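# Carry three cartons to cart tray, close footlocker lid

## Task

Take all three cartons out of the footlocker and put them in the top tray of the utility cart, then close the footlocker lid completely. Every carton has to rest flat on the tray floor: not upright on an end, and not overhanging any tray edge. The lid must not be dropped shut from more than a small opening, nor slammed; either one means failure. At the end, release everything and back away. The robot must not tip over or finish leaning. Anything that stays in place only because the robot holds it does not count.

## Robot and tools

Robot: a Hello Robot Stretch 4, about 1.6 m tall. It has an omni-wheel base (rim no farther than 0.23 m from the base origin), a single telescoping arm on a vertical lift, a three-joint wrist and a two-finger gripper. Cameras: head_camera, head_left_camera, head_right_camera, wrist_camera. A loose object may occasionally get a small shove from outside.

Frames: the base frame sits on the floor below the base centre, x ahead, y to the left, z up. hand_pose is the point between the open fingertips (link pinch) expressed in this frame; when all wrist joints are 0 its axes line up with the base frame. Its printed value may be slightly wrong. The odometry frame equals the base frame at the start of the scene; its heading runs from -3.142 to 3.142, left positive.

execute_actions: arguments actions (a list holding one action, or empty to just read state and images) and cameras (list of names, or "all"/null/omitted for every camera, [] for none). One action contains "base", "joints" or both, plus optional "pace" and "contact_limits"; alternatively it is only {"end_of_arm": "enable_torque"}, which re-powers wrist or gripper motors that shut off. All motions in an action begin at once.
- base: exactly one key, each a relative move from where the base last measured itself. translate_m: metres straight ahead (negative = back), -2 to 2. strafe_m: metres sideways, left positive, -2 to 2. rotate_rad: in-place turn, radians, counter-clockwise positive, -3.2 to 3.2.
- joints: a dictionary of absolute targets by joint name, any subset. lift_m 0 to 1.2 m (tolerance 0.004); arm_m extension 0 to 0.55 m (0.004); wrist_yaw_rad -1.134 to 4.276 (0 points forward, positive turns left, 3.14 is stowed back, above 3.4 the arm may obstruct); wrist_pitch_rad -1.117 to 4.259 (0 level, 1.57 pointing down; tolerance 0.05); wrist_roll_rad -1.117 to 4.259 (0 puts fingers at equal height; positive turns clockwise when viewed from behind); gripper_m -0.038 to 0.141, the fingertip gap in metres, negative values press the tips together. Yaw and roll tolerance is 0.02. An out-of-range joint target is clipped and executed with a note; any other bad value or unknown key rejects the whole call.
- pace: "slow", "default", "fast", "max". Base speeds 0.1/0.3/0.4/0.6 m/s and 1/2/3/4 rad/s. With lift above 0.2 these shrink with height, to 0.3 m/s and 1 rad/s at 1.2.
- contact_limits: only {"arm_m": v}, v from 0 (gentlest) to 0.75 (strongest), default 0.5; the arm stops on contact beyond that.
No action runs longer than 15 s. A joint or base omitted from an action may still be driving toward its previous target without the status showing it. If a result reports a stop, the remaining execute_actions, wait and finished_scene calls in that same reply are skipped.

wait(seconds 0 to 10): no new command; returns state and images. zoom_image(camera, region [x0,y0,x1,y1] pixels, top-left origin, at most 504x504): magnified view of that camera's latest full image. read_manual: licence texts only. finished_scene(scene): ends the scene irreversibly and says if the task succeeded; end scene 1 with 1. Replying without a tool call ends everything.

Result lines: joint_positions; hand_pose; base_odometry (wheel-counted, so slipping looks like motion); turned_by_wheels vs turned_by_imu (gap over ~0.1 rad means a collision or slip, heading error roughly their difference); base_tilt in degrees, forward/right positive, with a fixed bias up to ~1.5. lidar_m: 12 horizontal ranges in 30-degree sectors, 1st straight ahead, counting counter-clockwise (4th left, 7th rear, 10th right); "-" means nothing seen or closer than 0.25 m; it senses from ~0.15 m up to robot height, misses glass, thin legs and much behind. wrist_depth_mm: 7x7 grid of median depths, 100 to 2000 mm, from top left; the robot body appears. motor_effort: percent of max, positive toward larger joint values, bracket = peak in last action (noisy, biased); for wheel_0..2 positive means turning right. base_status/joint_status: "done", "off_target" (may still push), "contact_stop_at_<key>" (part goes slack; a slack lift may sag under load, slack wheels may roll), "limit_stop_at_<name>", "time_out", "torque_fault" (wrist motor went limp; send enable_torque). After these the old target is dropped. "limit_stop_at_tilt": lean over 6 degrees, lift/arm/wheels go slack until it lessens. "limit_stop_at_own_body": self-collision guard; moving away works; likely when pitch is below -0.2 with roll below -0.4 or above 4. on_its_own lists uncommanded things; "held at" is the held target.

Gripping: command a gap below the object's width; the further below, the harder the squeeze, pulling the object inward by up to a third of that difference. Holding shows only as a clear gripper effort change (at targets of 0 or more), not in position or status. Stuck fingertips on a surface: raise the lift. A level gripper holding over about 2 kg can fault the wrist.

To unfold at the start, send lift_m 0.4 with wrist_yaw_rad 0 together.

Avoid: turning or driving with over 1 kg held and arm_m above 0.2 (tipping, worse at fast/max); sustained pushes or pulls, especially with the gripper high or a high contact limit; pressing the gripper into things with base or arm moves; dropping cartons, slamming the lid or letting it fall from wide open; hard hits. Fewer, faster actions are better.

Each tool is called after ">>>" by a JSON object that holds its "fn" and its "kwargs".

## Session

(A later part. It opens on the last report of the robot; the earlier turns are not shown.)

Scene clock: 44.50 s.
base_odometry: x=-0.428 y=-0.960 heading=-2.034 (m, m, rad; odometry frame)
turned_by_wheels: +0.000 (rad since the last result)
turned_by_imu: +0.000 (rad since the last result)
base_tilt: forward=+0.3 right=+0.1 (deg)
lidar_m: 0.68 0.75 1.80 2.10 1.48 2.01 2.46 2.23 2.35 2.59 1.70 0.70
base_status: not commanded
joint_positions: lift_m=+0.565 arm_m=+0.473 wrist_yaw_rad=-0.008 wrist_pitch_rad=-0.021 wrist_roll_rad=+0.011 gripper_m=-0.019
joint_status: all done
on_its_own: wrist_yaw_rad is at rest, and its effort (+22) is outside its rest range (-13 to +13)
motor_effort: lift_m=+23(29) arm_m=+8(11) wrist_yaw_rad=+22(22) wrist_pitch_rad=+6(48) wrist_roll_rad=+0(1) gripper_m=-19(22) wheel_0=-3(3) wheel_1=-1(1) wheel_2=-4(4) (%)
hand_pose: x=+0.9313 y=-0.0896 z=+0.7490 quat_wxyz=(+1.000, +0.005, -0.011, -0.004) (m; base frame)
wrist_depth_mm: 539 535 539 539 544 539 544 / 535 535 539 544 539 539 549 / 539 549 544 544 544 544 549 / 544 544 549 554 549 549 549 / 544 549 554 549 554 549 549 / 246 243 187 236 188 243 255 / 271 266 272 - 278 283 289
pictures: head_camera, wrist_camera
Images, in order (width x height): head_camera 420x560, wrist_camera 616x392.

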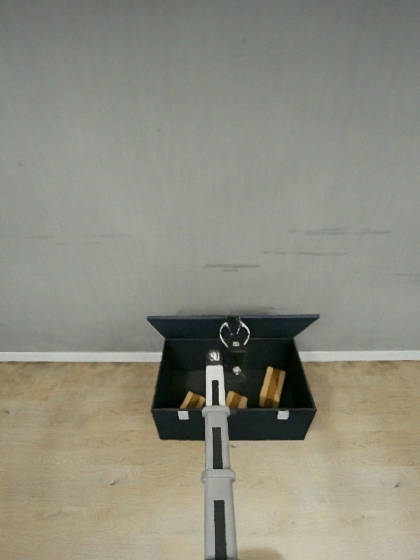

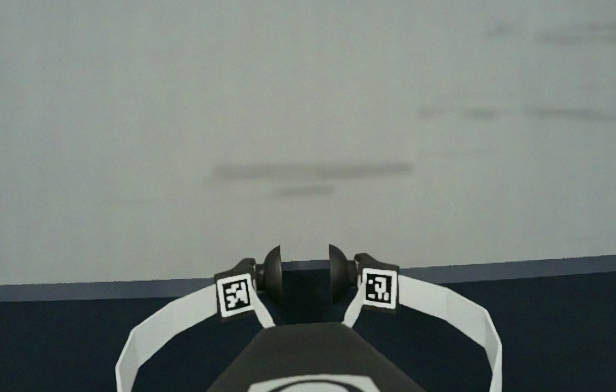

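>>> {"fn": "execute_actions", "kwargs": {"actions": [{"joints":{"lift_m":0.592,"arm_m":0.53},"pace":"slow"}], "cameras": []}}

>>> {"fn": "execute_actions", "kwargs": {"actions": [{"joints":{"lift_m":0.613},"base":{"translate_m":0.06},"pace":"slow"}], "cameras": []}}

>>> {"fn": "execute_actions", "kwargs": {"actions": [{"joints":{"lift_m":0.626},"base":{"translate_m":0.06},"pace":"slow"}], "cameras": ["wrist_camera","head_camera"]}}

Scene clock: 47.13 s.
base_odometry: x=-0.428 y=-0.960 heading=-2.034 (m, m, rad; odometry frame)
turned_by_wheels: +0.000 (rad since the last result)
turned_by_imu: -0.001 (rad since the last result)
base_tilt: forward=+0.3 right=+0.2 (deg)
lidar_m: 0.69 0.72 1.85 2.10 1.46 1.98 2.47 2.23 2.33 2.60 1.70 0.72
base_status: not commanded
joint_positions: lift_m=+0.592 arm_m=+0.529 wrist_yaw_rad=-0.008 wrist_pitch_rad=-0.021 wrist_roll_rad=+0.011 gripper_m=-0.019
joint_status: all done
on_its_own: wrist_yaw_rad is at rest, and its effort (+24) is outside its rest range (-13 to +13)
motor_effort: lift_m=+24(27) arm_m=+8(10) wrist_yaw_rad=+24(24) wrist_pitch_rad=+4(43) wrist_roll_rad=+1(0) gripper_m=-20(20) wheel_0=-4(4) wheel_1=-2(2) wheel_2=-4(4) (%)
hand_pose: x=+0.9873 y=-0.0898 z=+0.7760 quat_wxyz=(+1.000, +0.005, -0.011, -0.004) (m; base frame)
wrist_depth_mm: 480 480 484 484 488 484 488 / 484 480 484 488 484 488 488 / 484 484 492 488 492 492 492 / 492 496 496 492 496 496 496 / 492 492 496 496 496 500 500 / 241 240 185 234 189 239 249 / 255 255 256 - 262 266 271
pictures: none
No camera images: the call's "cameras" was empty. Leave "cameras" out to get every camera's image.

Scene clock: 48.97 s.
base_odometry: x=-0.455 y=-1.013 heading=-2.035 (m, m, rad; odometry frame)
turned_by_wheels: -0.001 (rad since the last result)
turned_by_imu: -0.002 (rad since the last result)
base_tilt: forward=+0.3 right=+0.1 (deg)
lidar_m: 0.62 0.66 1.73 2.08 1.50 1.98 2.55 2.26 2.38 2.61 1.61 0.64
base_status: done
joint_positions: lift_m=+0.613 arm_m=+0.529 wrist_yaw_rad=-0.008 wrist_pitch_rad=-0.019 wrist_roll_rad=+0.011 gripper_m=-0.019
joint_status: all done
on_its_own: wrist_yaw_rad is at rest, and its effort (+22) is outside its rest range (-13 to +13)
motor_effort: lift_m=+24(28) arm_m=+6(7) wrist_yaw_rad=+22(24) wrist_pitch_rad=-1(42) wrist_roll_rad=+1(1) gripper_m=-19(19) wheel_0=-5(4) wheel_1=-3(3) wheel_2=-9(12) (%)
hand_pose: x=+0.9875 y=-0.0897 z=+0.7964 quat_wxyz=(+1.000, +0.005, -0.010, -0.004) (m; base frame)
wrist_depth_mm: 421 421 421 424 424 424 427 / 424 427 427 421 427 430 430 / 430 427 430 436 430 430 430 / 427 430 427 433 430 430 433 / 430 436 436 433 436 433 436 / 238 238 185 232 188 236 242 / 245 244 246 - 251 253 255
pictures: none
No camera images: the call's "cameras" was empty. Leave "cameras" out to get every camera's image.

Scene clock: 50.80 s.
base_odometry: x=-0.482 y=-1.067 heading=-2.036 (m, m, rad; odometry frame)
turned_by_wheels: -0.001 (rad since the last result)
turned_by_imu: -0.002 (rad since the last result)
base_tilt: forward=+0.3 right=+0.1 (deg)
lidar_m: 0.54 0.58 1.64 2.08 1.53 2.00 2.59 2.33 2.46 2.60 1.56 0.57
base_status: done
joint_positions: lift_m=+0.626 arm_m=+0.529 wrist_yaw_rad=-0.007 wrist_pitch_rad=-0.017 wrist_roll_rad=+0.011 gripper_m=-0.019
joint_status: all done
on_its_own: wrist_yaw_rad is at rest, and its effort (+21) is outside its rest range (-13 to +13)
motor_effort: lift_m=+24(25) arm_m=+6(6) wrist_yaw_rad=+21(22) wrist_pitch_rad=-8(33) wrist_roll_rad=+0(0) gripper_m=-21(18) wheel_0=-4(6) wheel_1=-1(2) wheel_2=-8(11) (%)
hand_pose: x=+0.9876 y=-0.0896 z=+0.8086 quat_wxyz=(+1.000, +0.005, -0.008, -0.004) (m; base frame)
wrist_depth_mm: 364 362 364 359 364 364 366 / 364 364 362 366 368 366 368 / 366 366 368 368 373 370 373 / 366 370 368 370 373 373 373 / 370 373 375 373 377 377 375 / 235 235 185 231 188 236 238 / 236 236 238 - 241 242 244
pictures: head_camera, wrist_camera
Images, in order (width x height): head_camera 420x560, wrist_camera 616x392.

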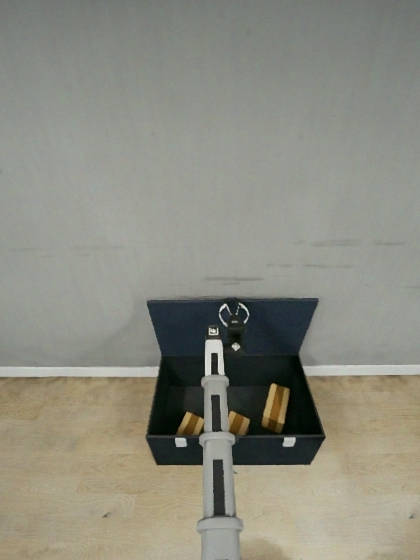

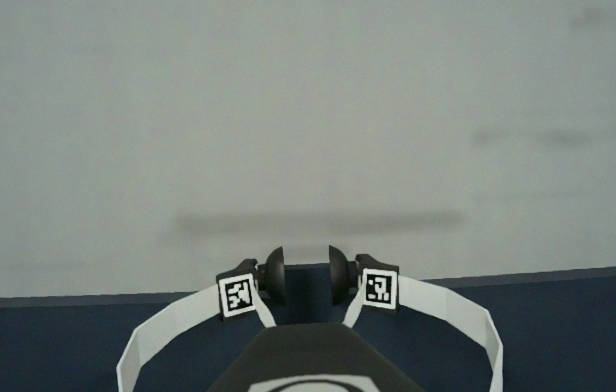

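>>> {"fn": "execute_actions", "kwargs": {"actions": [{"joints":{"lift_m":0.63},"base":{"translate_m":0.06},"pace":"slow"}], "cameras": []}}

>>> {"fn": "execute_actions", "kwargs": {"actions": [{"base":{"translate_m":0.04},"pace":"slow"}], "cameras": ["wrist_camera","head_camera"]}}

Scene clock: 53.33 s.
base_odometry: x=-0.509 y=-1.120 heading=-2.037 (m, m, rad; odometry frame)
turned_by_wheels: -0.001 (rad since the last result)
turned_by_imu: -0.002 (rad since the last result)
base_tilt: forward=+0.2 right=+0.2 (deg)
lidar_m: 0.51 0.52 1.55 2.09 1.59 1.98 2.65 2.38 2.52 2.62 1.45 0.54
base_status: done
joint_positions: lift_m=+0.630 arm_m=+0.529 wrist_yaw_rad=-0.007 wrist_pitch_rad=-0.016 wrist_roll_rad=+0.011 gripper_m=-0.019
joint_status: all done
on_its_own: wrist_yaw_rad is at rest, and its effort (+22) is outside its rest range (-13 to +13)
motor_effort: lift_m=+25(27) arm_m=+6(6) wrist_yaw_rad=+22(22) wrist_pitch_rad=-13(18) wrist_roll_rad=+0(0) gripper_m=-22(21) wheel_0=-4(4) wheel_1=-1(2) wheel_2=-8(11) (%)
hand_pose: x=+0.9876 y=-0.0896 z=+0.8122 quat_wxyz=(+1.000, +0.005, -0.008, -0.004) (m; base frame)
wrist_depth_mm: 300 301 303 304 304 306 304 / 303 304 306 306 306 309 310 / 306 306 307 307 310 310 309 / 309 309 312 310 310 310 314 / 310 310 314 310 314 315 319 / 229 229 184 231 188 233 235 / 231 230 233 - 233 235 235
pictures: none
No camera images: the call's "cameras" was empty. Leave "cameras" out to get every camera's image.

Scene clock: 54.87 s.
base_odometry: x=-0.527 y=-1.156 heading=-2.038 (m, m, rad; odometry frame)
turned_by_wheels: -0.001 (rad since the last result)
turned_by_imu: -0.002 (rad since the last result)
base_tilt: forward=+0.2 right=+0.2 (deg)
lidar_m: 0.47 0.48 1.50 2.09 1.60 1.92 2.68 2.41 2.70 2.62 1.40 0.50
base_status: done
joint_positions: lift_m=+0.630 arm_m=+0.529 wrist_yaw_rad=-0.007 wrist_pitch_rad=-0.013 wrist_roll_rad=+0.011 gripper_m=-0.019
joint_status: not commanded
on_its_own: wrist_yaw_rad is at rest, and its effort (+21) is outside its rest range (-13 to +13)
motor_effort: lift_m=+26(25) arm_m=+6(6) wrist_yaw_rad=+21(21) wrist_pitch_rad=-19(19) wrist_roll_rad=+1(0) gripper_m=-20(20) wheel_0=-4(7) wheel_1=-2(2) wheel_2=-8(10) (%)
hand_pose: x=+0.9877 y=-0.0895 z=+0.8116 quat_wxyz=(+1.000, +0.005, -0.007, -0.004) (m; base frame)
wrist_depth_mm: 260 263 262 265 264 267 267 / 263 265 265 266 267 268 268 / 267 266 268 268 270 271 271 / 268 270 271 270 271 272 272 / 270 271 272 272 272 274 276 / 229 229 184 229 187 230 231 / 226 228 227 - 229 229 230
pictures: head_camera, wrist_camera
Images, in order (width x height): head_camera 420x560, wrist_camera 616x392.

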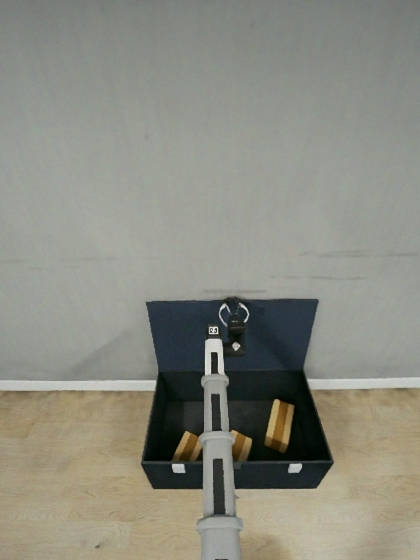

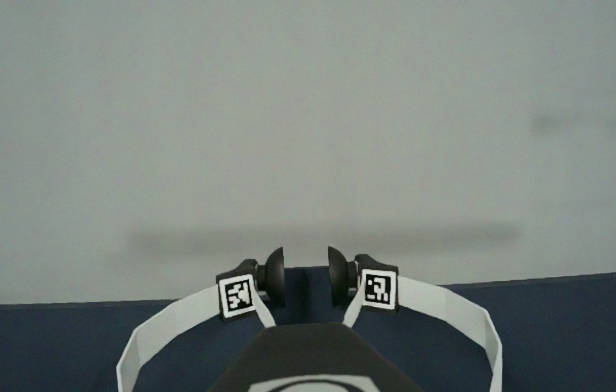

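>>> {"fn": "execute_actions", "kwargs": {"actions": [{"joints":{"gripper_m":0.06}}], "cameras": ["wrist_camera"]}}

>>> {"fn": "execute_actions", "kwargs": {"actions": [{"joints":{"arm_m":0.49,"lift_m":0.6},"pace":"slow"}], "cameras": ["wrist_camera"]}}

Scene clock: 57.10 s.
base_odometry: x=-0.527 y=-1.156 heading=-2.038 (m, m, rad; odometry frame)
turned_by_wheels: +0.001 (rad since the last result)
turned_by_imu: +0.000 (rad since the last result)
base_tilt: forward=+0.3 right=+0.1 (deg)
lidar_m: 0.48 0.49 1.50 2.09 1.60 1.92 2.71 2.38 2.68 2.61 1.41 0.49
base_status: not commanded
joint_positions: lift_m=+0.630 arm_m=+0.529 wrist_yaw_rad=+0.000 wrist_pitch_rad=-0.017 wrist_roll_rad=+0.011 gripper_m=+0.060
joint_status: all done
motor_effort: lift_m=+25(25) arm_m=+6(6) wrist_yaw_rad=+1(23) wrist_pitch_rad=-8(22) wrist_roll_rad=+0(0) gripper_m=-2(19) wheel_0=-2(4) wheel_1=-1(2) wheel_2=-3(8) (%)
hand_pose: x=+0.9882 y=-0.0876 z=+0.8126 quat_wxyz=(+1.000, +0.005, -0.008, +0.000) (m; base frame)
wrist_depth_mm: 264 263 264 264 264 265 265 / 265 265 266 264 266 266 266 / 267 268 268 267 267 268 267 / 270 270 271 270 270 270 270 / 273 272 272 273 271 273 273 / 256 258 254 256 254 255 255 / 253 252 253 - 252 251 252
pictures: wrist_camera
Images, in order (width x height): wrist_camera 616x392.

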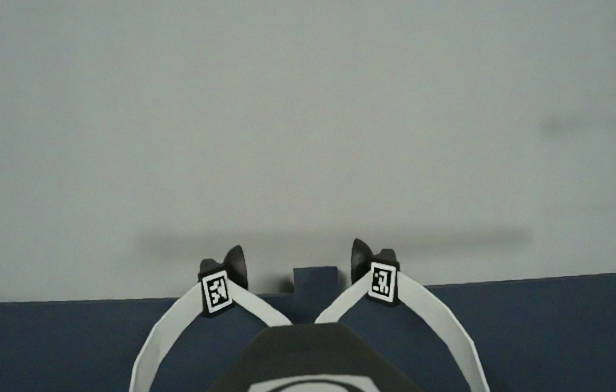

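Scene clock: 58.63 s.
base_odometry: x=-0.527 y=-1.156 heading=-2.038 (m, m, rad; odometry frame)
turned_by_wheels: +0.000 (rad since the last result)
turned_by_imu: +0.000 (rad since the last result)
base_tilt: forward=+0.3 right=+0.1 (deg)
lidar_m: 0.46 0.49 1.51 2.09 1.57 1.93 2.69 2.41 2.71 2.62 1.39 0.49
base_status: not commanded
joint_positions: lift_m=+0.600 arm_m=+0.491 wrist_yaw_rad=+0.000 wrist_pitch_rad=-0.017 wrist_roll_rad=+0.011 gripper_m=+0.060
joint_status: all done
motor_effort: lift_m=+14(24) arm_m=-6(6) wrist_yaw_rad=+1(2) wrist_pitch_rad=-8(8) wrist_roll_rad=+0(1) gripper_m=-2(3) wheel_0=-2(2) wheel_1=-1(1) wheel_2=-3(3) (%)
hand_pose: x=+0.9505 y=-0.0875 z=+0.7835 quat_wxyz=(+1.000, +0.005, -0.008, +0.000) (m; base frame)
wrist_depth_mm: 300 300 300 303 301 300 301 / 303 304 303 303 303 304 303 / 304 306 306 306 306 304 307 / 307 307 307 307 309 309 307 / 309 294 293 293 293 293 294 / 289 289 285 286 287 287 289 / 285 285 282 - 283 282 281
pictures: wrist_camera
Images, in order (width x height): wrist_camera 616x392.

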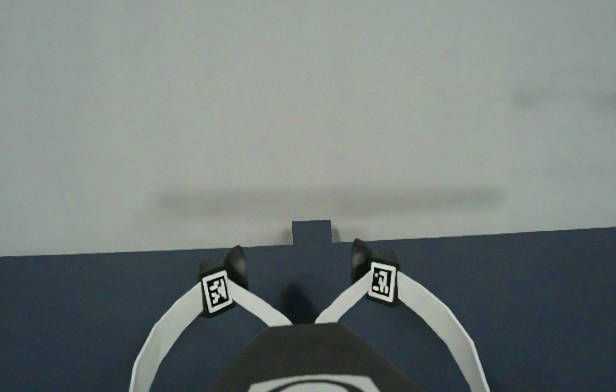

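>>> {"fn": "execute_actions", "kwargs": {"actions": [{"joints":{"arm_m":0.45,"lift_m":0.65,"wrist_pitch_rad":1.57,"gripper_m":0.13}}], "cameras": ["wrist_camera","head_camera"]}}

>>> {"fn": "zoom_image", "kwargs": {"camera": "head_camera", "region": [130, 350, 350, 500]}}

Scene clock: 61.87 s.
base_odometry: x=-0.527 y=-1.156 heading=-2.038 (m, m, rad; odometry frame)
turned_by_wheels: +0.000 (rad since the last result)
turned_by_imu: +0.000 (rad since the last result)
base_tilt: forward=+0.2 right=+0.2 (deg)
lidar_m: 0.44 0.47 1.48 2.10 1.62 1.91 2.70 2.39 2.69 2.61 1.40 0.48
base_status: not commanded
joint_positions: lift_m=+0.650 arm_m=+0.451 wrist_yaw_rad=+0.000 wrist_pitch_rad=+1.569 wrist_roll_rad=+0.011 gripper_m=+0.130
joint_status: all done
motor_effort: lift_m=+25(27) arm_m=-6(11) wrist_yaw_rad=+1(1) wrist_pitch_rad=+2(3) wrist_roll_rad=+1(0) gripper_m=+1(1) wheel_0=-2(2) wheel_1=-1(1) wheel_2=-3(3) (%)
hand_pose: x=+0.6224 y=-0.0874 z=+0.5393 quat_wxyz=(+0.708, +0.004, +0.707, -0.004) (m; base frame)
wrist_depth_mm: 554 627 634 640 640 640 517 / 580 715 715 732 741 627 521 / 574 723 741 741 707 634 521 / 574 627 741 634 750 691 521 / 569 627 732 634 759 654 530 / 477 430 445 439 473 469 530 / 759 778 788 - 788 809 831
pictures: head_camera, wrist_camera
Images, in order (width x height): head_camera 420x560, wrist_camera 616x392.

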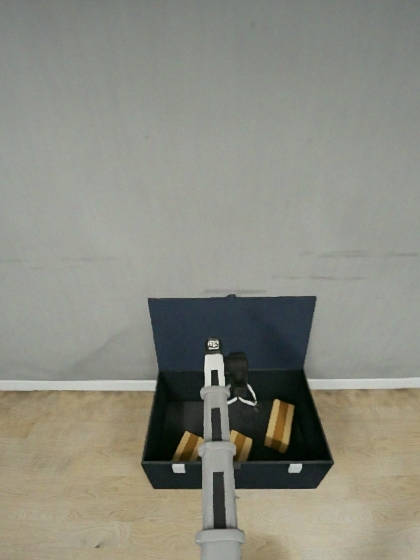

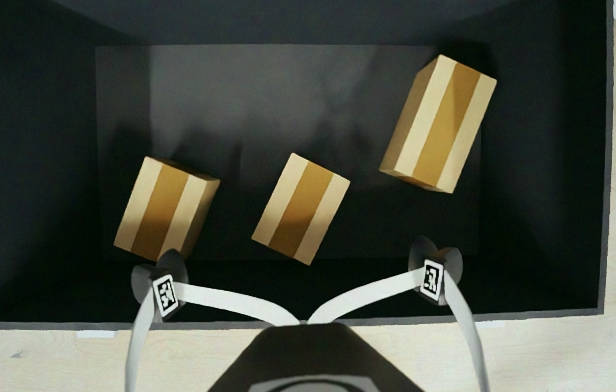

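Region (130, 350, 350, 500) of head_camera's 420x560 image, scaled by 2.291, with more detail than that image has; it fills the top 344 rows of this view, and the rest is white.

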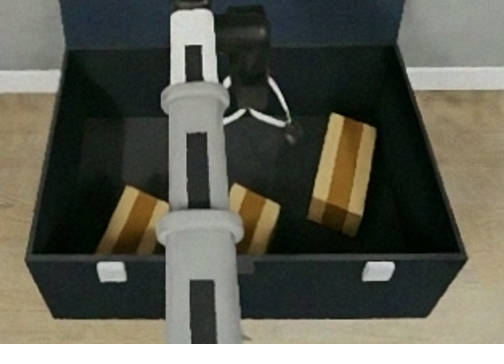

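>>> {"fn": "execute_actions", "kwargs": {"actions": [{"joints":{"lift_m":0.36,"wrist_roll_rad":0.45,"gripper_m":0.141}}], "cameras": ["wrist_camera"]}}

Scene clock: 66.27 s.
base_odometry: x=-0.527 y=-1.156 heading=-2.038 (m, m, rad; odometry frame)
turned_by_wheels: +0.000 (rad since the last result)
turned_by_imu: -0.001 (rad since the last result)
base_tilt: forward=+0.3 right=+0.2 (deg)
lidar_m: 0.46 0.50 1.47 2.09 1.59 1.94 2.71 2.43 2.68 2.61 1.41 0.50
base_status: not commanded
joint_positions: lift_m=+0.360 arm_m=+0.451 wrist_yaw_rad=+0.000 wrist_pitch_rad=+1.570 wrist_roll_rad=+0.450 gripper_m=+0.141
joint_status: all done
motor_effort: lift_m=+14(23) arm_m=-6(6) wrist_yaw_rad=+0(0) wrist_pitch_rad=+0(2) wrist_roll_rad=+1(7) gripper_m=+2(3) wheel_0=-2(2) wheel_1=-1(1) wheel_2=-3(3) (%)
hand_pose: x=+0.6223 y=-0.0874 z=+0.2501 quat_wxyz=(+0.690, +0.158, +0.689, -0.158) (m; base frame)
wrist_depth_mm: 399 433 439 442 424 334 415 / 430 436 442 449 442 340 452 / 433 439 449 449 455 466 466 / 436 445 445 334 462 466 455 / 439 382 452 338 462 379 334 / 329 330 459 168 343 289 264 / 334 336 459 - 289 246 220
pictures: wrist_camera
Images, in order (width x height): wrist_camera 616x392.

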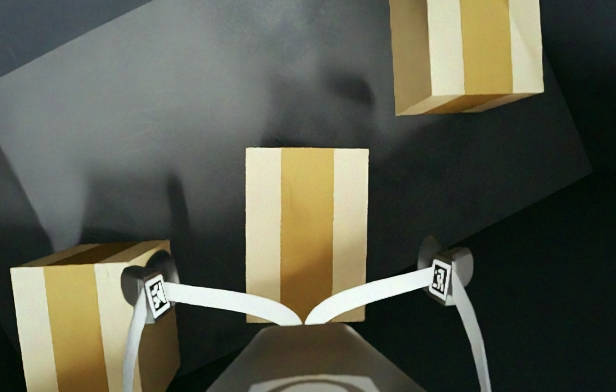

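>>> {"fn": "execute_actions", "kwargs": {"actions": [{"joints":{"lift_m":0.21}}], "cameras": ["wrist_camera"]}}

>>> {"fn": "execute_actions", "kwargs": {"actions": [{"joints":{"gripper_m":0.05}}], "cameras": ["wrist_camera"]}}

Scene clock: 69.70 s.
base_odometry: x=-0.527 y=-1.156 heading=-2.038 (m, m, rad; odometry frame)
turned_by_wheels: +0.000 (rad since the last result)
turned_by_imu: +0.000 (rad since the last result)
base_tilt: forward=+0.2 right=+0.1 (deg)
lidar_m: 0.46 0.48 1.51 2.08 1.60 1.93 2.70 2.40 2.71 2.61 1.40 0.50
base_status: not commanded
joint_positions: lift_m=+0.211 arm_m=+0.451 wrist_yaw_rad=+0.000 wrist_pitch_rad=+1.571 wrist_roll_rad=+0.450 gripper_m=+0.141
joint_status: all done
motor_effort: lift_m=+12(12) arm_m=-6(6) wrist_yaw_rad=+0(0) wrist_pitch_rad=-2(4) wrist_roll_rad=+1(2) gripper_m=+3(0) wheel_0=-2(2) wheel_1=-1(1) wheel_2=-3(3) (%)
hand_pose: x=+0.6220 y=-0.0874 z=+0.1003 quat_wxyz=(+0.689, +0.158, +0.689, -0.158) (m; base frame)
wrist_depth_mm: 285 290 293 296 298 240 189 / 287 290 297 300 301 300 307 / 291 294 296 184 187 310 312 / 293 296 185 185 189 312 317 / 294 297 187 187 189 315 319 / 238 270 187 187 191 290 263 / 214 304 307 - 195 244 220
pictures: wrist_camera
Images, in order (width x height): wrist_camera 616x392.

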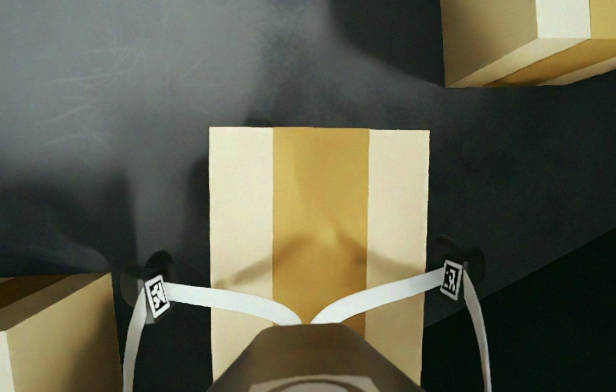

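Scene clock: 71.63 s.
base_odometry: x=-0.527 y=-1.156 heading=-2.038 (m, m, rad; odometry frame)
turned_by_wheels: +0.000 (rad since the last result)
turned_by_imu: +0.000 (rad since the last result)
base_tilt: forward=+0.3 right=+0.1 (deg)
lidar_m: 0.45 0.48 1.50 2.09 1.62 1.88 2.69 2.40 2.72 2.62 1.40 0.47
base_status: not commanded
joint_positions: lift_m=+0.210 arm_m=+0.451 wrist_yaw_rad=+0.000 wrist_pitch_rad=+1.570 wrist_roll_rad=+0.450 gripper_m=+0.050
joint_status: all done
motor_effort: lift_m=+17(17) arm_m=-6(6) wrist_yaw_rad=+0(1) wrist_pitch_rad=+0(3) wrist_roll_rad=+1(1) gripper_m=-24(26) wheel_0=-2(2) wheel_1=-1(1) wheel_2=-3(3) (%)
hand_pose: x=+0.6222 y=-0.0874 z=+0.1000 quat_wxyz=(+0.690, +0.158, +0.689, -0.158) (m; base frame)
wrist_depth_mm: 282 286 291 293 298 242 191 / 286 290 293 296 298 301 307 / 289 291 169 171 174 306 309 / 290 296 170 172 174 309 314 / 293 297 172 173 175 312 315 / 235 182 173 174 176 253 262 / 213 301 174 - 211 246 220
pictures: wrist_camera
Images, in order (width x height): wrist_camera 616x392.

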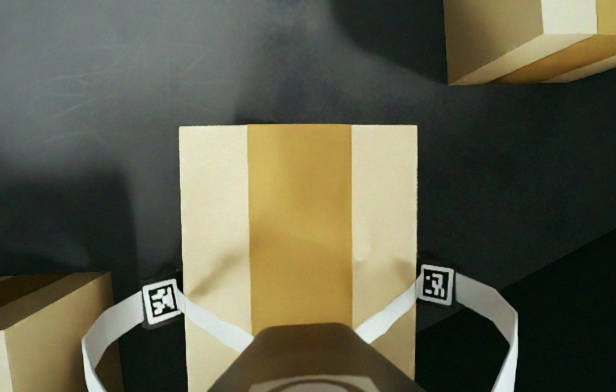

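>>> {"fn": "execute_actions", "kwargs": {"actions": [{"joints":{"lift_m":0.62,"wrist_roll_rad":0.0}}], "cameras": []}}

>>> {"fn": "execute_actions", "kwargs": {"actions": [{"joints":{"lift_m":1.0,"arm_m":0.1},"base":{"translate_m":-0.3}}], "cameras": ["wrist_camera"]}}

>>> {"fn": "execute_actions", "kwargs": {"actions": [{"base":{"rotate_rad":-2.3}}]}}

Scene clock: 75.37 s.
base_odometry: x=-0.527 y=-1.156 heading=-2.038 (m, m, rad; odometry frame)
turned_by_wheels: +0.000 (rad since the last result)
turned_by_imu: +0.000 (rad since the last result)
base_tilt: forward=+0.3 right=+0.2 (deg)
lidar_m: 0.45 0.49 1.49 2.08 1.56 1.92 2.71 2.41 2.71 2.61 1.38 0.49
base_status: not commanded
joint_positions: lift_m=+0.619 arm_m=+0.451 wrist_yaw_rad=+0.000 wrist_pitch_rad=+1.570 wrist_roll_rad=+0.000 gripper_m=+0.050
joint_status: all done
motor_effort: lift_m=+27(32) arm_m=-6(6) wrist_yaw_rad=+0(0) wrist_pitch_rad=+1(1) wrist_roll_rad=+0(4) gripper_m=-23(23) wheel_0=-2(2) wheel_1=-1(1) wheel_2=-3(3) (%)
hand_pose: x=+0.6222 y=-0.0874 z=+0.5091 quat_wxyz=(+0.707, +0.000, +0.707, +0.000) (m; base frame)
wrist_depth_mm: 564 640 647 647 640 640 525 / 569 691 699 691 699 597 521 / 580 691 169 171 173 615 525 / 574 585 170 172 174 699 525 / 574 591 172 173 176 707 525 / 459 182 173 175 176 415 477 / 732 741 173 - 469 768 788
pictures: none
No camera images: the call's "cameras" was empty. Leave "cameras" out to get every camera's image.

Scene clock: 77.90 s.
base_odometry: x=-0.392 y=-0.888 heading=-2.038 (m, m, rad; odometry frame)
turned_by_wheels: +0.000 (rad since the last result)
turned_by_imu: -0.001 (rad since the last result)
base_tilt: forward=+0.2 right=+0.1 (deg)
lidar_m: 0.75 0.79 1.94 2.10 1.44 1.96 2.39 2.16 2.27 2.60 1.83 0.80
base_status: done
joint_positions: lift_m=+0.999 arm_m=+0.101 wrist_yaw_rad=+0.000 wrist_pitch_rad=+1.570 wrist_roll_rad=+0.000 gripper_m=+0.050
joint_status: all done
motor_effort: lift_m=+27(26) arm_m=-6(3) wrist_yaw_rad=+1(1) wrist_pitch_rad=-2(2) wrist_roll_rad=+1(0) gripper_m=-26(21) wheel_0=-1(7) wheel_1=+0(6) wheel_2=-1(9) (%)
hand_pose: x=+0.2722 y=-0.0874 z=+0.8891 quat_wxyz=(+0.707, +0.000, +0.707, +0.000) (m; base frame)
wrist_depth_mm: 1042 1042 1098 1098 1118 1118 1138 / 1060 1078 1098 1118 1118 1118 1138 / 1060 1078 170 171 174 1138 1138 / 1078 1098 171 172 174 1138 1160 / 1098 1118 172 173 175 1160 1182 / 1118 182 173 174 176 1182 1182 / 1138 1160 174 - 668 1182 1205
pictures: wrist_camera
Images, in order (width x height): wrist_camera 616x392.

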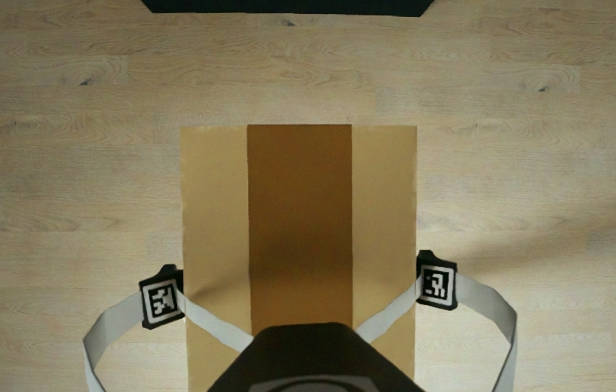

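Scene clock: 80.63 s.
base_odometry: x=-0.392 y=-0.888 heading=+1.946 (m, m, rad; odometry frame)
turned_by_wheels: -2.300 (rad since the last result)
turned_by_imu: -2.310 (rad since the last result)
base_tilt: forward=+0.3 right=+0.1 (deg)
lidar_m: 2.16 2.60 2.33 0.88 0.77 0.76 1.63 2.10 1.44 1.60 2.40 2.44
base_status: done
joint_positions: lift_m=+0.999 arm_m=+0.101 wrist_yaw_rad=+0.000 wrist_pitch_rad=+1.570 wrist_roll_rad=+0.000 gripper_m=+0.050
joint_status: not commanded
motor_effort: lift_m=+26(27) arm_m=-6(6) wrist_yaw_rad=+0(1) wrist_pitch_rad=+0(3) wrist_roll_rad=+0(0) gripper_m=-24(21) wheel_0=+2(6) wheel_1=+1(6) wheel_2=+0(7) (%)
hand_pose: x=+0.2723 y=-0.0874 z=+0.8892 quat_wxyz=(+0.707, +0.000, +0.707, +0.000) (m; base frame)
wrist_depth_mm: 1060 1078 1078 1098 1118 1118 1118 / 1078 1078 1078 1118 1098 1138 1118 / 1098 1098 170 171 174 1118 1138 / 1098 1098 170 171 174 1138 1138 / 1118 1118 172 173 176 1138 1182 / 1098 182 173 174 177 1182 1205 / 1118 1138 173 - 676 1182 1205
pictures: head_camera, head_left_camera, head_right_camera, wrist_camera
Images, in order (width x height): head_camera 420x560, head_left_camera 420x672, head_right_camera 420x672, wrist_camera 616x392.

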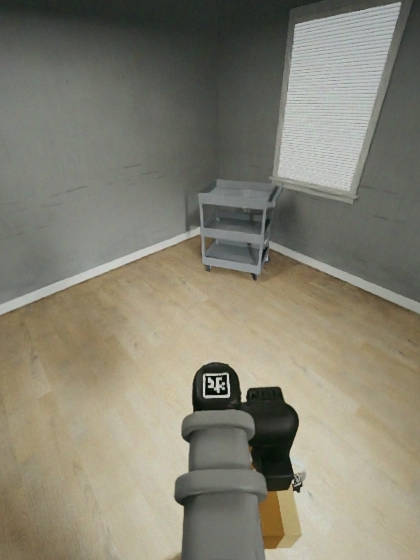

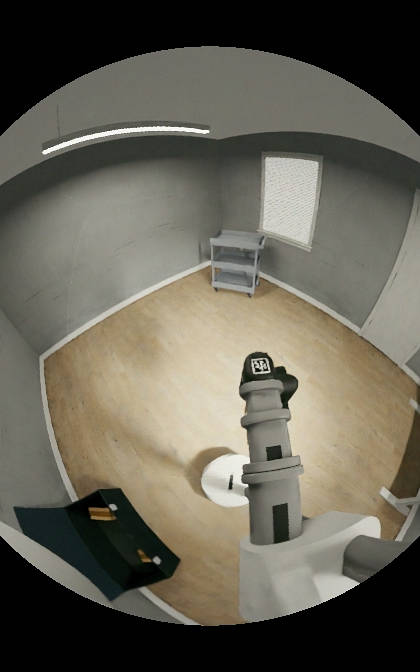

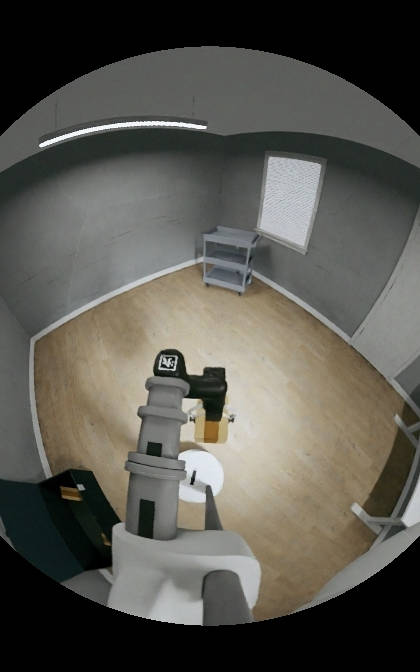

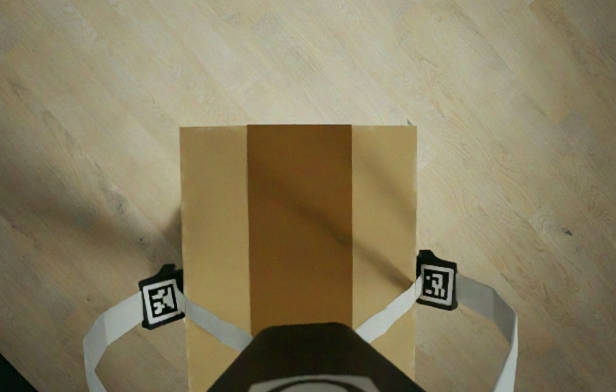

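>>> {"fn": "execute_actions", "kwargs": {"actions": [{"base":{"translate_m":1.65},"joints":{"lift_m":1.15},"pace":"fast"}], "cameras": []}}

>>> {"fn": "execute_actions", "kwargs": {"actions": [{"base":{"rotate_rad":-0.33}}]}}

Scene clock: 87.83 s.
base_odometry: x=-0.996 y=+0.647 heading=+1.946 (m, m, rad; odometry frame)
turned_by_wheels: +0.000 (rad since the last result)
turned_by_imu: +0.000 (rad since the last result)
base_tilt: forward=+0.3 right=+0.2 (deg)
lidar_m: 0.61 1.34 1.32 1.65 2.36 2.04 2.28 2.57 2.36 1.48 0.67 0.58
base_status: done
joint_positions: lift_m=+1.149 arm_m=+0.101 wrist_yaw_rad=+0.000 wrist_pitch_rad=+1.570 wrist_roll_rad=+0.000 gripper_m=+0.050
joint_status: all done
motor_effort: lift_m=+26(28) arm_m=-6(6) wrist_yaw_rad=+0(1) wrist_pitch_rad=+1(3) wrist_roll_rad=+0(0) gripper_m=-24(22) wheel_0=+2(7) wheel_1=+1(7) wheel_2=+0(10) (%)
hand_pose: x=+0.2723 y=-0.0874 z=+1.0391 quat_wxyz=(+0.708, +0.000, +0.707, +0.000) (m; base frame)
wrist_depth_mm: 1205 1205 1205 778 778 788 466 / 1205 1205 1229 1281 1118 798 1281 / 1255 1229 169 171 174 1308 1308 / 1229 1255 170 172 174 1308 1336 / 1255 1281 172 173 175 1308 1336 / 1255 182 173 173 175 1308 1336 / 1281 1336 174 - 759 1336 1366
pictures: none
No camera images: the call's "cameras" was empty. Leave "cameras" out to get every camera's image.

Scene clock: 89.20 s.
base_odometry: x=-0.996 y=+0.647 heading=+1.616 (m, m, rad; odometry frame)
turned_by_wheels: -0.330 (rad since the last result)
turned_by_imu: -0.331 (rad since the last result)
base_tilt: forward=+0.3 right=+0.2 (deg)
lidar_m: 0.60 0.61 1.34 1.41 1.99 2.35 2.00 3.43 2.58 1.89 1.35 0.60
base_status: done
joint_positions: lift_m=+1.149 arm_m=+0.101 wrist_yaw_rad=+0.000 wrist_pitch_rad=+1.570 wrist_roll_rad=+0.000 gripper_m=+0.050
joint_status: not commanded
motor_effort: lift_m=+26(26) arm_m=-6(6) wrist_yaw_rad=+0(0) wrist_pitch_rad=+1(0) wrist_roll_rad=-1(0) gripper_m=-24(23) wheel_0=+2(5) wheel_1=+1(6) wheel_2=+2(6) (%)
hand_pose: x=+0.2723 y=-0.0874 z=+1.0391 quat_wxyz=(+0.707, +0.000, +0.707, +0.000) (m; base frame)
wrist_depth_mm: 1205 831 768 778 1098 1255 1281 / 1229 1255 1255 1255 1281 1255 1281 / 1205 1229 170 171 174 1281 1308 / 1255 1255 170 172 175 1336 1308 / 1255 1255 171 173 176 1308 1336 / 1281 183 173 174 176 1308 1366 / 1255 1281 173 - 759 1336 1366
pictures: head_camera, head_left_camera, head_right_camera, wrist_camera
Images, in order (width x height): head_camera 420x560, head_left_camera 420x672, head_right_camera 420x672, wrist_camera 616x392.

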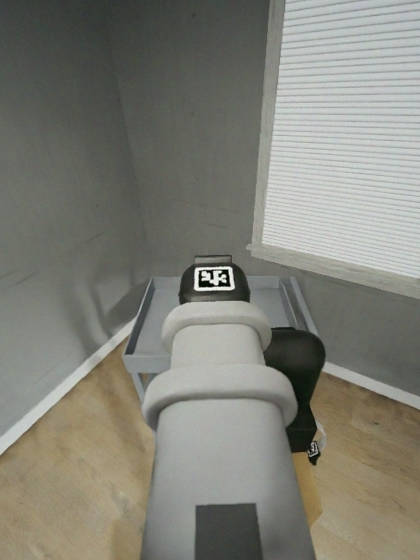

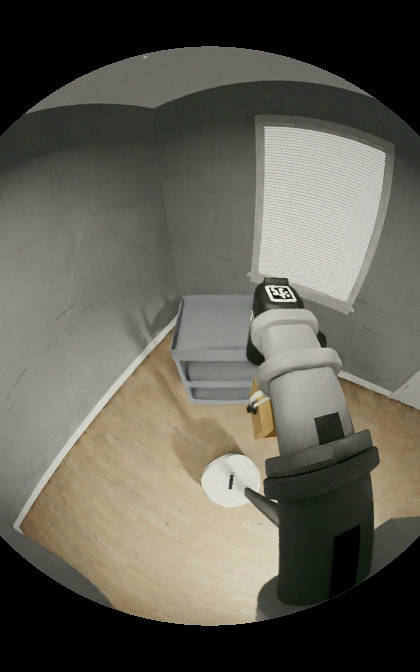

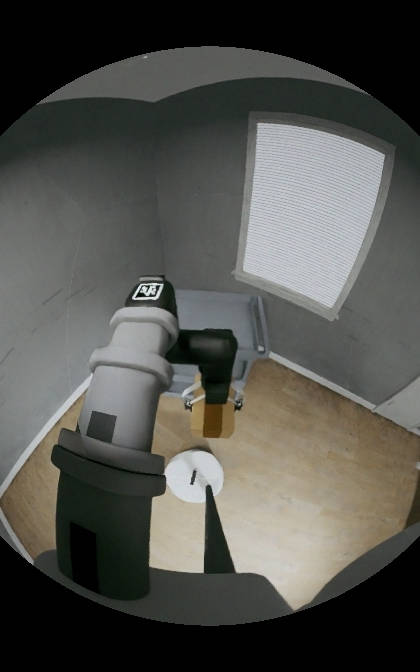

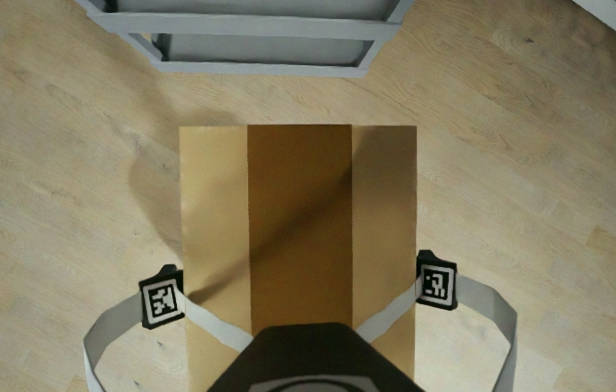

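>>> {"fn": "execute_actions", "kwargs": {"actions": [{"base":{"translate_m":0.2},"joints":{"arm_m":0.4,"lift_m":1.2}}]}}

Scene clock: 92.17 s.
base_odometry: x=-1.005 y=+0.847 heading=+1.616 (m, m, rad; odometry frame)
turned_by_wheels: +0.000 (rad since the last result)
turned_by_imu: +0.000 (rad since the last result)
base_tilt: forward=+0.2 right=+0.1 (deg)
lidar_m: 0.38 0.41 1.24 1.31 1.84 2.53 2.21 3.59 2.68 1.66 1.16 0.42
base_status: done
joint_positions: lift_m=+1.199 arm_m=+0.399 wrist_yaw_rad=+0.000 wrist_pitch_rad=+1.569 wrist_roll_rad=+0.000 gripper_m=+0.050
joint_status: all done
motor_effort: lift_m=+26(27) arm_m=+6(14) wrist_yaw_rad=-1(1) wrist_pitch_rad=+2(4) wrist_roll_rad=+1(0) gripper_m=-24(22) wheel_0=+1(8) wheel_1=+1(6) wheel_2=+0(9) (%)
hand_pose: x=+0.5703 y=-0.0874 z=+1.0891 quat_wxyz=(+0.708, +0.000, +0.707, +0.000) (m; base frame)
wrist_depth_mm: 492 496 496 508 512 504 891 / 500 500 508 508 517 504 1060 / 504 504 169 171 174 477 1336 / 504 517 170 172 174 484 1366 / 508 517 172 173 176 473 1366 / 504 182 173 174 176 473 1397 / 1336 1336 174 - 778 1430 1397
pictures: head_camera, head_left_camera, head_right_camera, wrist_camera
Images, in order (width x height): head_camera 420x560, head_left_camera 420x672, head_right_camera 420x672, wrist_camera 616x392.

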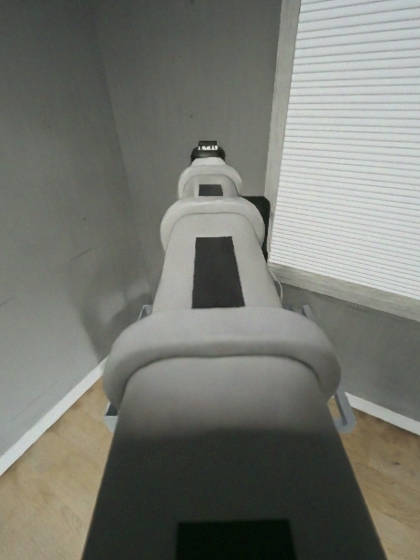

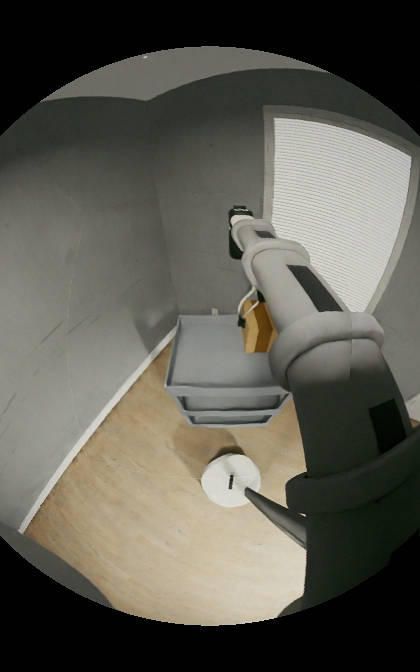

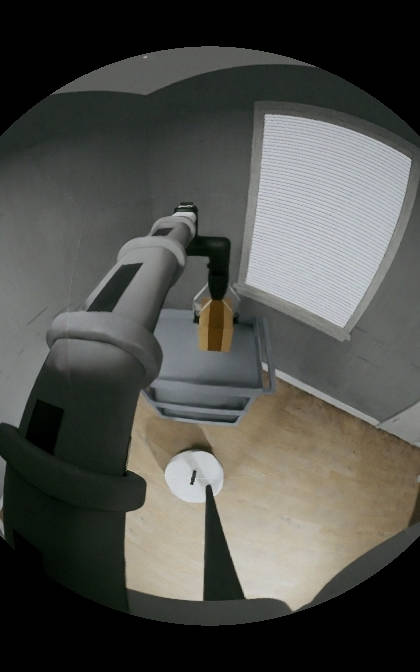

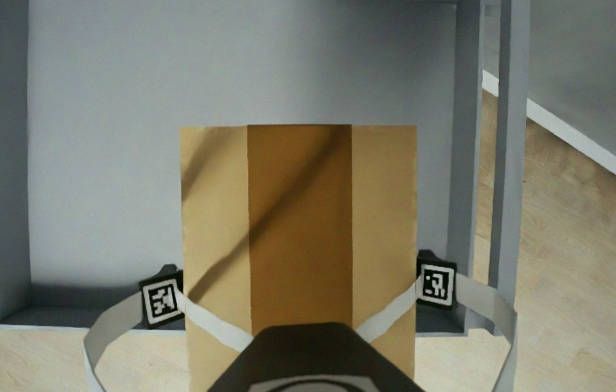

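>>> {"fn": "execute_actions", "kwargs": {"actions": [{"base":{"strafe_m":-0.1},"joints":{"arm_m":0.47,"lift_m":1.06}}], "cameras": ["wrist_camera"]}}

>>> {"fn": "execute_actions", "kwargs": {"actions": [{"joints":{"lift_m":0.985},"pace":"slow"}], "cameras": ["wrist_camera","head_right_camera"]}}

Scene clock: 95.17 s.
base_odometry: x=-0.905 y=+0.852 heading=+1.616 (m, m, rad; odometry frame)
turned_by_wheels: +0.000 (rad since the last result)
turned_by_imu: +0.000 (rad since the last result)
base_tilt: forward=+0.3 right=+0.1 (deg)
lidar_m: 0.38 0.39 1.30 1.38 1.96 2.58 2.25 2.74 2.58 1.60 1.13 0.41
base_status: done
joint_positions: lift_m=+1.060 arm_m=+0.469 wrist_yaw_rad=+0.000 wrist_pitch_rad=+1.570 wrist_roll_rad=+0.000 gripper_m=+0.050
joint_status: all done
motor_effort: lift_m=+17(26) arm_m=+6(8) wrist_yaw_rad=+0(1) wrist_pitch_rad=+0(2) wrist_roll_rad=+1(0) gripper_m=-21(26) wheel_0=+0(10) wheel_1=-1(8) wheel_2=+0(2) (%)
hand_pose: x=+0.6401 y=-0.0874 z=+0.9499 quat_wxyz=(+0.707, +0.000, +0.707, +0.000) (m; base frame)
wrist_depth_mm: 357 364 368 373 373 314 715 / 364 368 368 373 375 327 866 / 364 370 170 171 174 327 1098 / 373 373 171 172 174 325 1229 / 375 377 172 173 176 322 1229 / 379 182 172 174 176 322 1255 / 382 382 173 - 251 788 1255
pictures: wrist_camera
Images, in order (width x height): wrist_camera 616x392.

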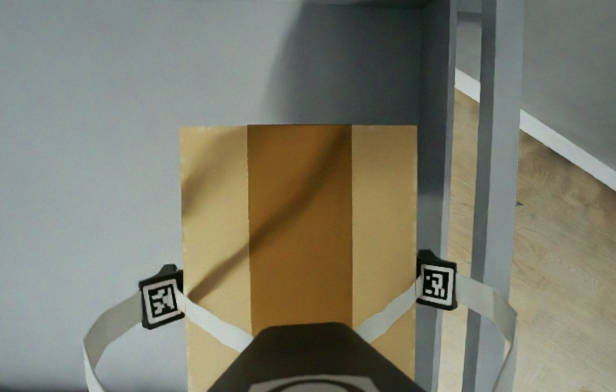

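Scene clock: 96.67 s.
base_odometry: x=-0.905 y=+0.852 heading=+1.616 (m, m, rad; odometry frame)
turned_by_wheels: +0.000 (rad since the last result)
turned_by_imu: +0.000 (rad since the last result)
base_tilt: forward=+0.3 right=+0.1 (deg)
lidar_m: 0.38 0.42 1.32 1.38 1.97 2.58 2.23 2.72 2.59 1.56 1.11 0.41
base_status: not commanded
joint_positions: lift_m=+0.985 arm_m=+0.469 wrist_yaw_rad=+0.000 wrist_pitch_rad=+1.570 wrist_roll_rad=+0.000 gripper_m=+0.050
joint_status: all done
motor_effort: lift_m=+16(16) arm_m=+6(6) wrist_yaw_rad=-1(1) wrist_pitch_rad=-1(0) wrist_roll_rad=+0(0) gripper_m=-24(22) wheel_0=+0(0) wheel_1=+0(1) wheel_2=+0(0) (%)
hand_pose: x=+0.6401 y=-0.0874 z=+0.8750 quat_wxyz=(+0.707, +0.000, +0.707, +0.000) (m; base frame)
wrist_depth_mm: 287 291 293 296 298 287 243 / 291 293 296 300 301 287 239 / 293 297 169 171 173 286 243 / 296 300 170 172 175 286 241 / 300 303 172 172 175 281 245 / 303 182 173 174 176 246 248 / 303 309 173 - 247 267 250
pictures: head_right_camera, wrist_camera
Images, in order (width x height): head_right_camera 420x672, wrist_camera 616x392.

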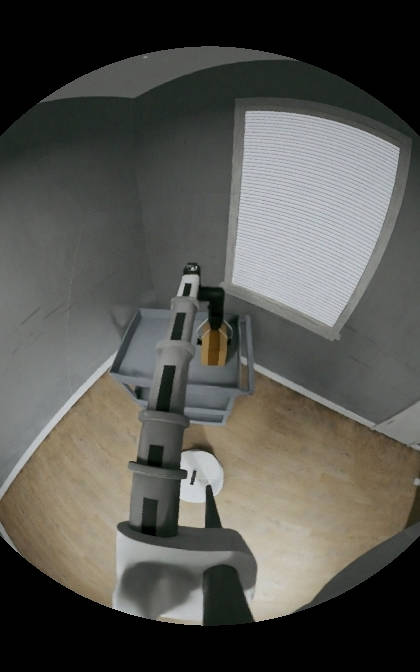

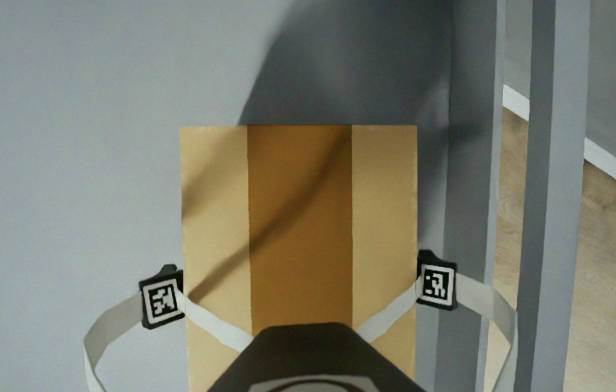

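>>> {"fn": "execute_actions", "kwargs": {"actions": [{"joints":{"lift_m":0.98,"gripper_m":0.135},"pace":"slow"}], "cameras": ["wrist_camera"]}}

>>> {"fn": "execute_actions", "kwargs": {"actions": [{"joints":{"lift_m":1.09}}], "cameras": ["wrist_camera"]}}

Scene clock: 101.27 s.
base_odometry: x=-0.905 y=+0.852 heading=+1.616 (m, m, rad; odometry frame)
turned_by_wheels: +0.000 (rad since the last result)
turned_by_imu: -0.001 (rad since the last result)
base_tilt: forward=+0.3 right=+0.2 (deg)
lidar_m: 0.38 0.43 1.34 1.41 1.92 2.59 2.24 2.74 2.57 1.60 1.12 0.38
base_status: not commanded
joint_positions: lift_m=+0.980 arm_m=+0.469 wrist_yaw_rad=+0.000 wrist_pitch_rad=+1.571 wrist_roll_rad=+0.000 gripper_m=+0.135
joint_status: all done
motor_effort: lift_m=+17(15) arm_m=+6(6) wrist_yaw_rad=+1(0) wrist_pitch_rad=-1(8) wrist_roll_rad=+0(0) gripper_m=+2(21) wheel_0=+0(0) wheel_1=+0(0) wheel_2=-1(0) (%)
hand_pose: x=+0.6399 y=-0.0874 z=+0.8700 quat_wxyz=(+0.707, +0.000, +0.707, +0.000) (m; base frame)
wrist_depth_mm: 287 290 293 294 300 290 242 / 289 293 296 298 300 287 239 / 291 294 182 183 303 286 240 / 294 297 183 185 186 286 242 / 297 300 185 186 189 265 243 / 298 301 186 186 190 265 245 / 303 306 188 - 317 286 248
pictures: wrist_camera
Images, in order (width x height): wrist_camera 616x392.

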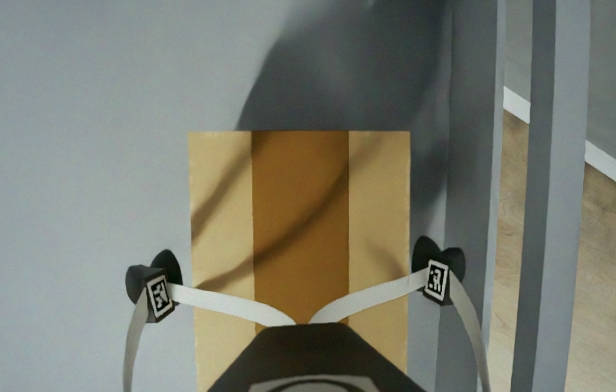

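Scene clock: 102.77 s.
base_odometry: x=-0.905 y=+0.852 heading=+1.616 (m, m, rad; odometry frame)
turned_by_wheels: +0.000 (rad since the last result)
turned_by_imu: +0.000 (rad since the last result)
base_tilt: forward=+0.3 right=+0.1 (deg)
lidar_m: 0.38 0.42 1.32 1.38 1.92 2.61 2.22 2.71 2.58 1.57 1.11 0.42
base_status: not commanded
joint_positions: lift_m=+1.090 arm_m=+0.469 wrist_yaw_rad=+0.000 wrist_pitch_rad=+1.570 wrist_roll_rad=+0.000 gripper_m=+0.135
joint_status: all done
motor_effort: lift_m=+24(25) arm_m=+6(6) wrist_yaw_rad=+1(1) wrist_pitch_rad=-2(1) wrist_roll_rad=+0(1) gripper_m=+3(0) wheel_0=+0(0) wheel_1=-1(0) wheel_2=+0(1) (%)
hand_pose: x=+0.6400 y=-0.0874 z=+0.9793 quat_wxyz=(+0.707, +0.000, +0.707, +0.000) (m; base frame)
wrist_depth_mm: 389 392 399 397 389 362 715 / 392 394 402 404 410 917 866 / 397 397 402 402 410 1182 1138 / 397 402 404 293 410 1255 1255 / 404 402 407 298 402 375 1308 / 407 410 296 168 359 1255 1308 / 413 413 418 - 427 1255 1308
pictures: wrist_camera
Images, in order (width x height): wrist_camera 616x392.

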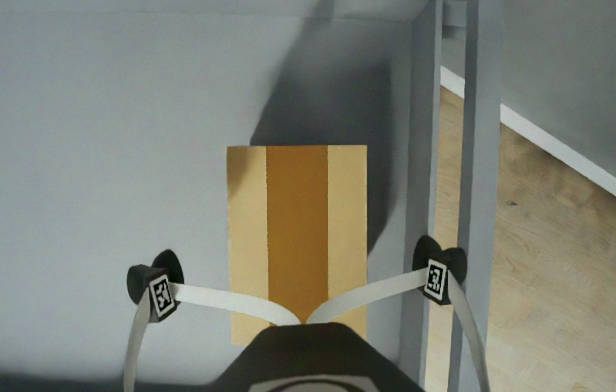

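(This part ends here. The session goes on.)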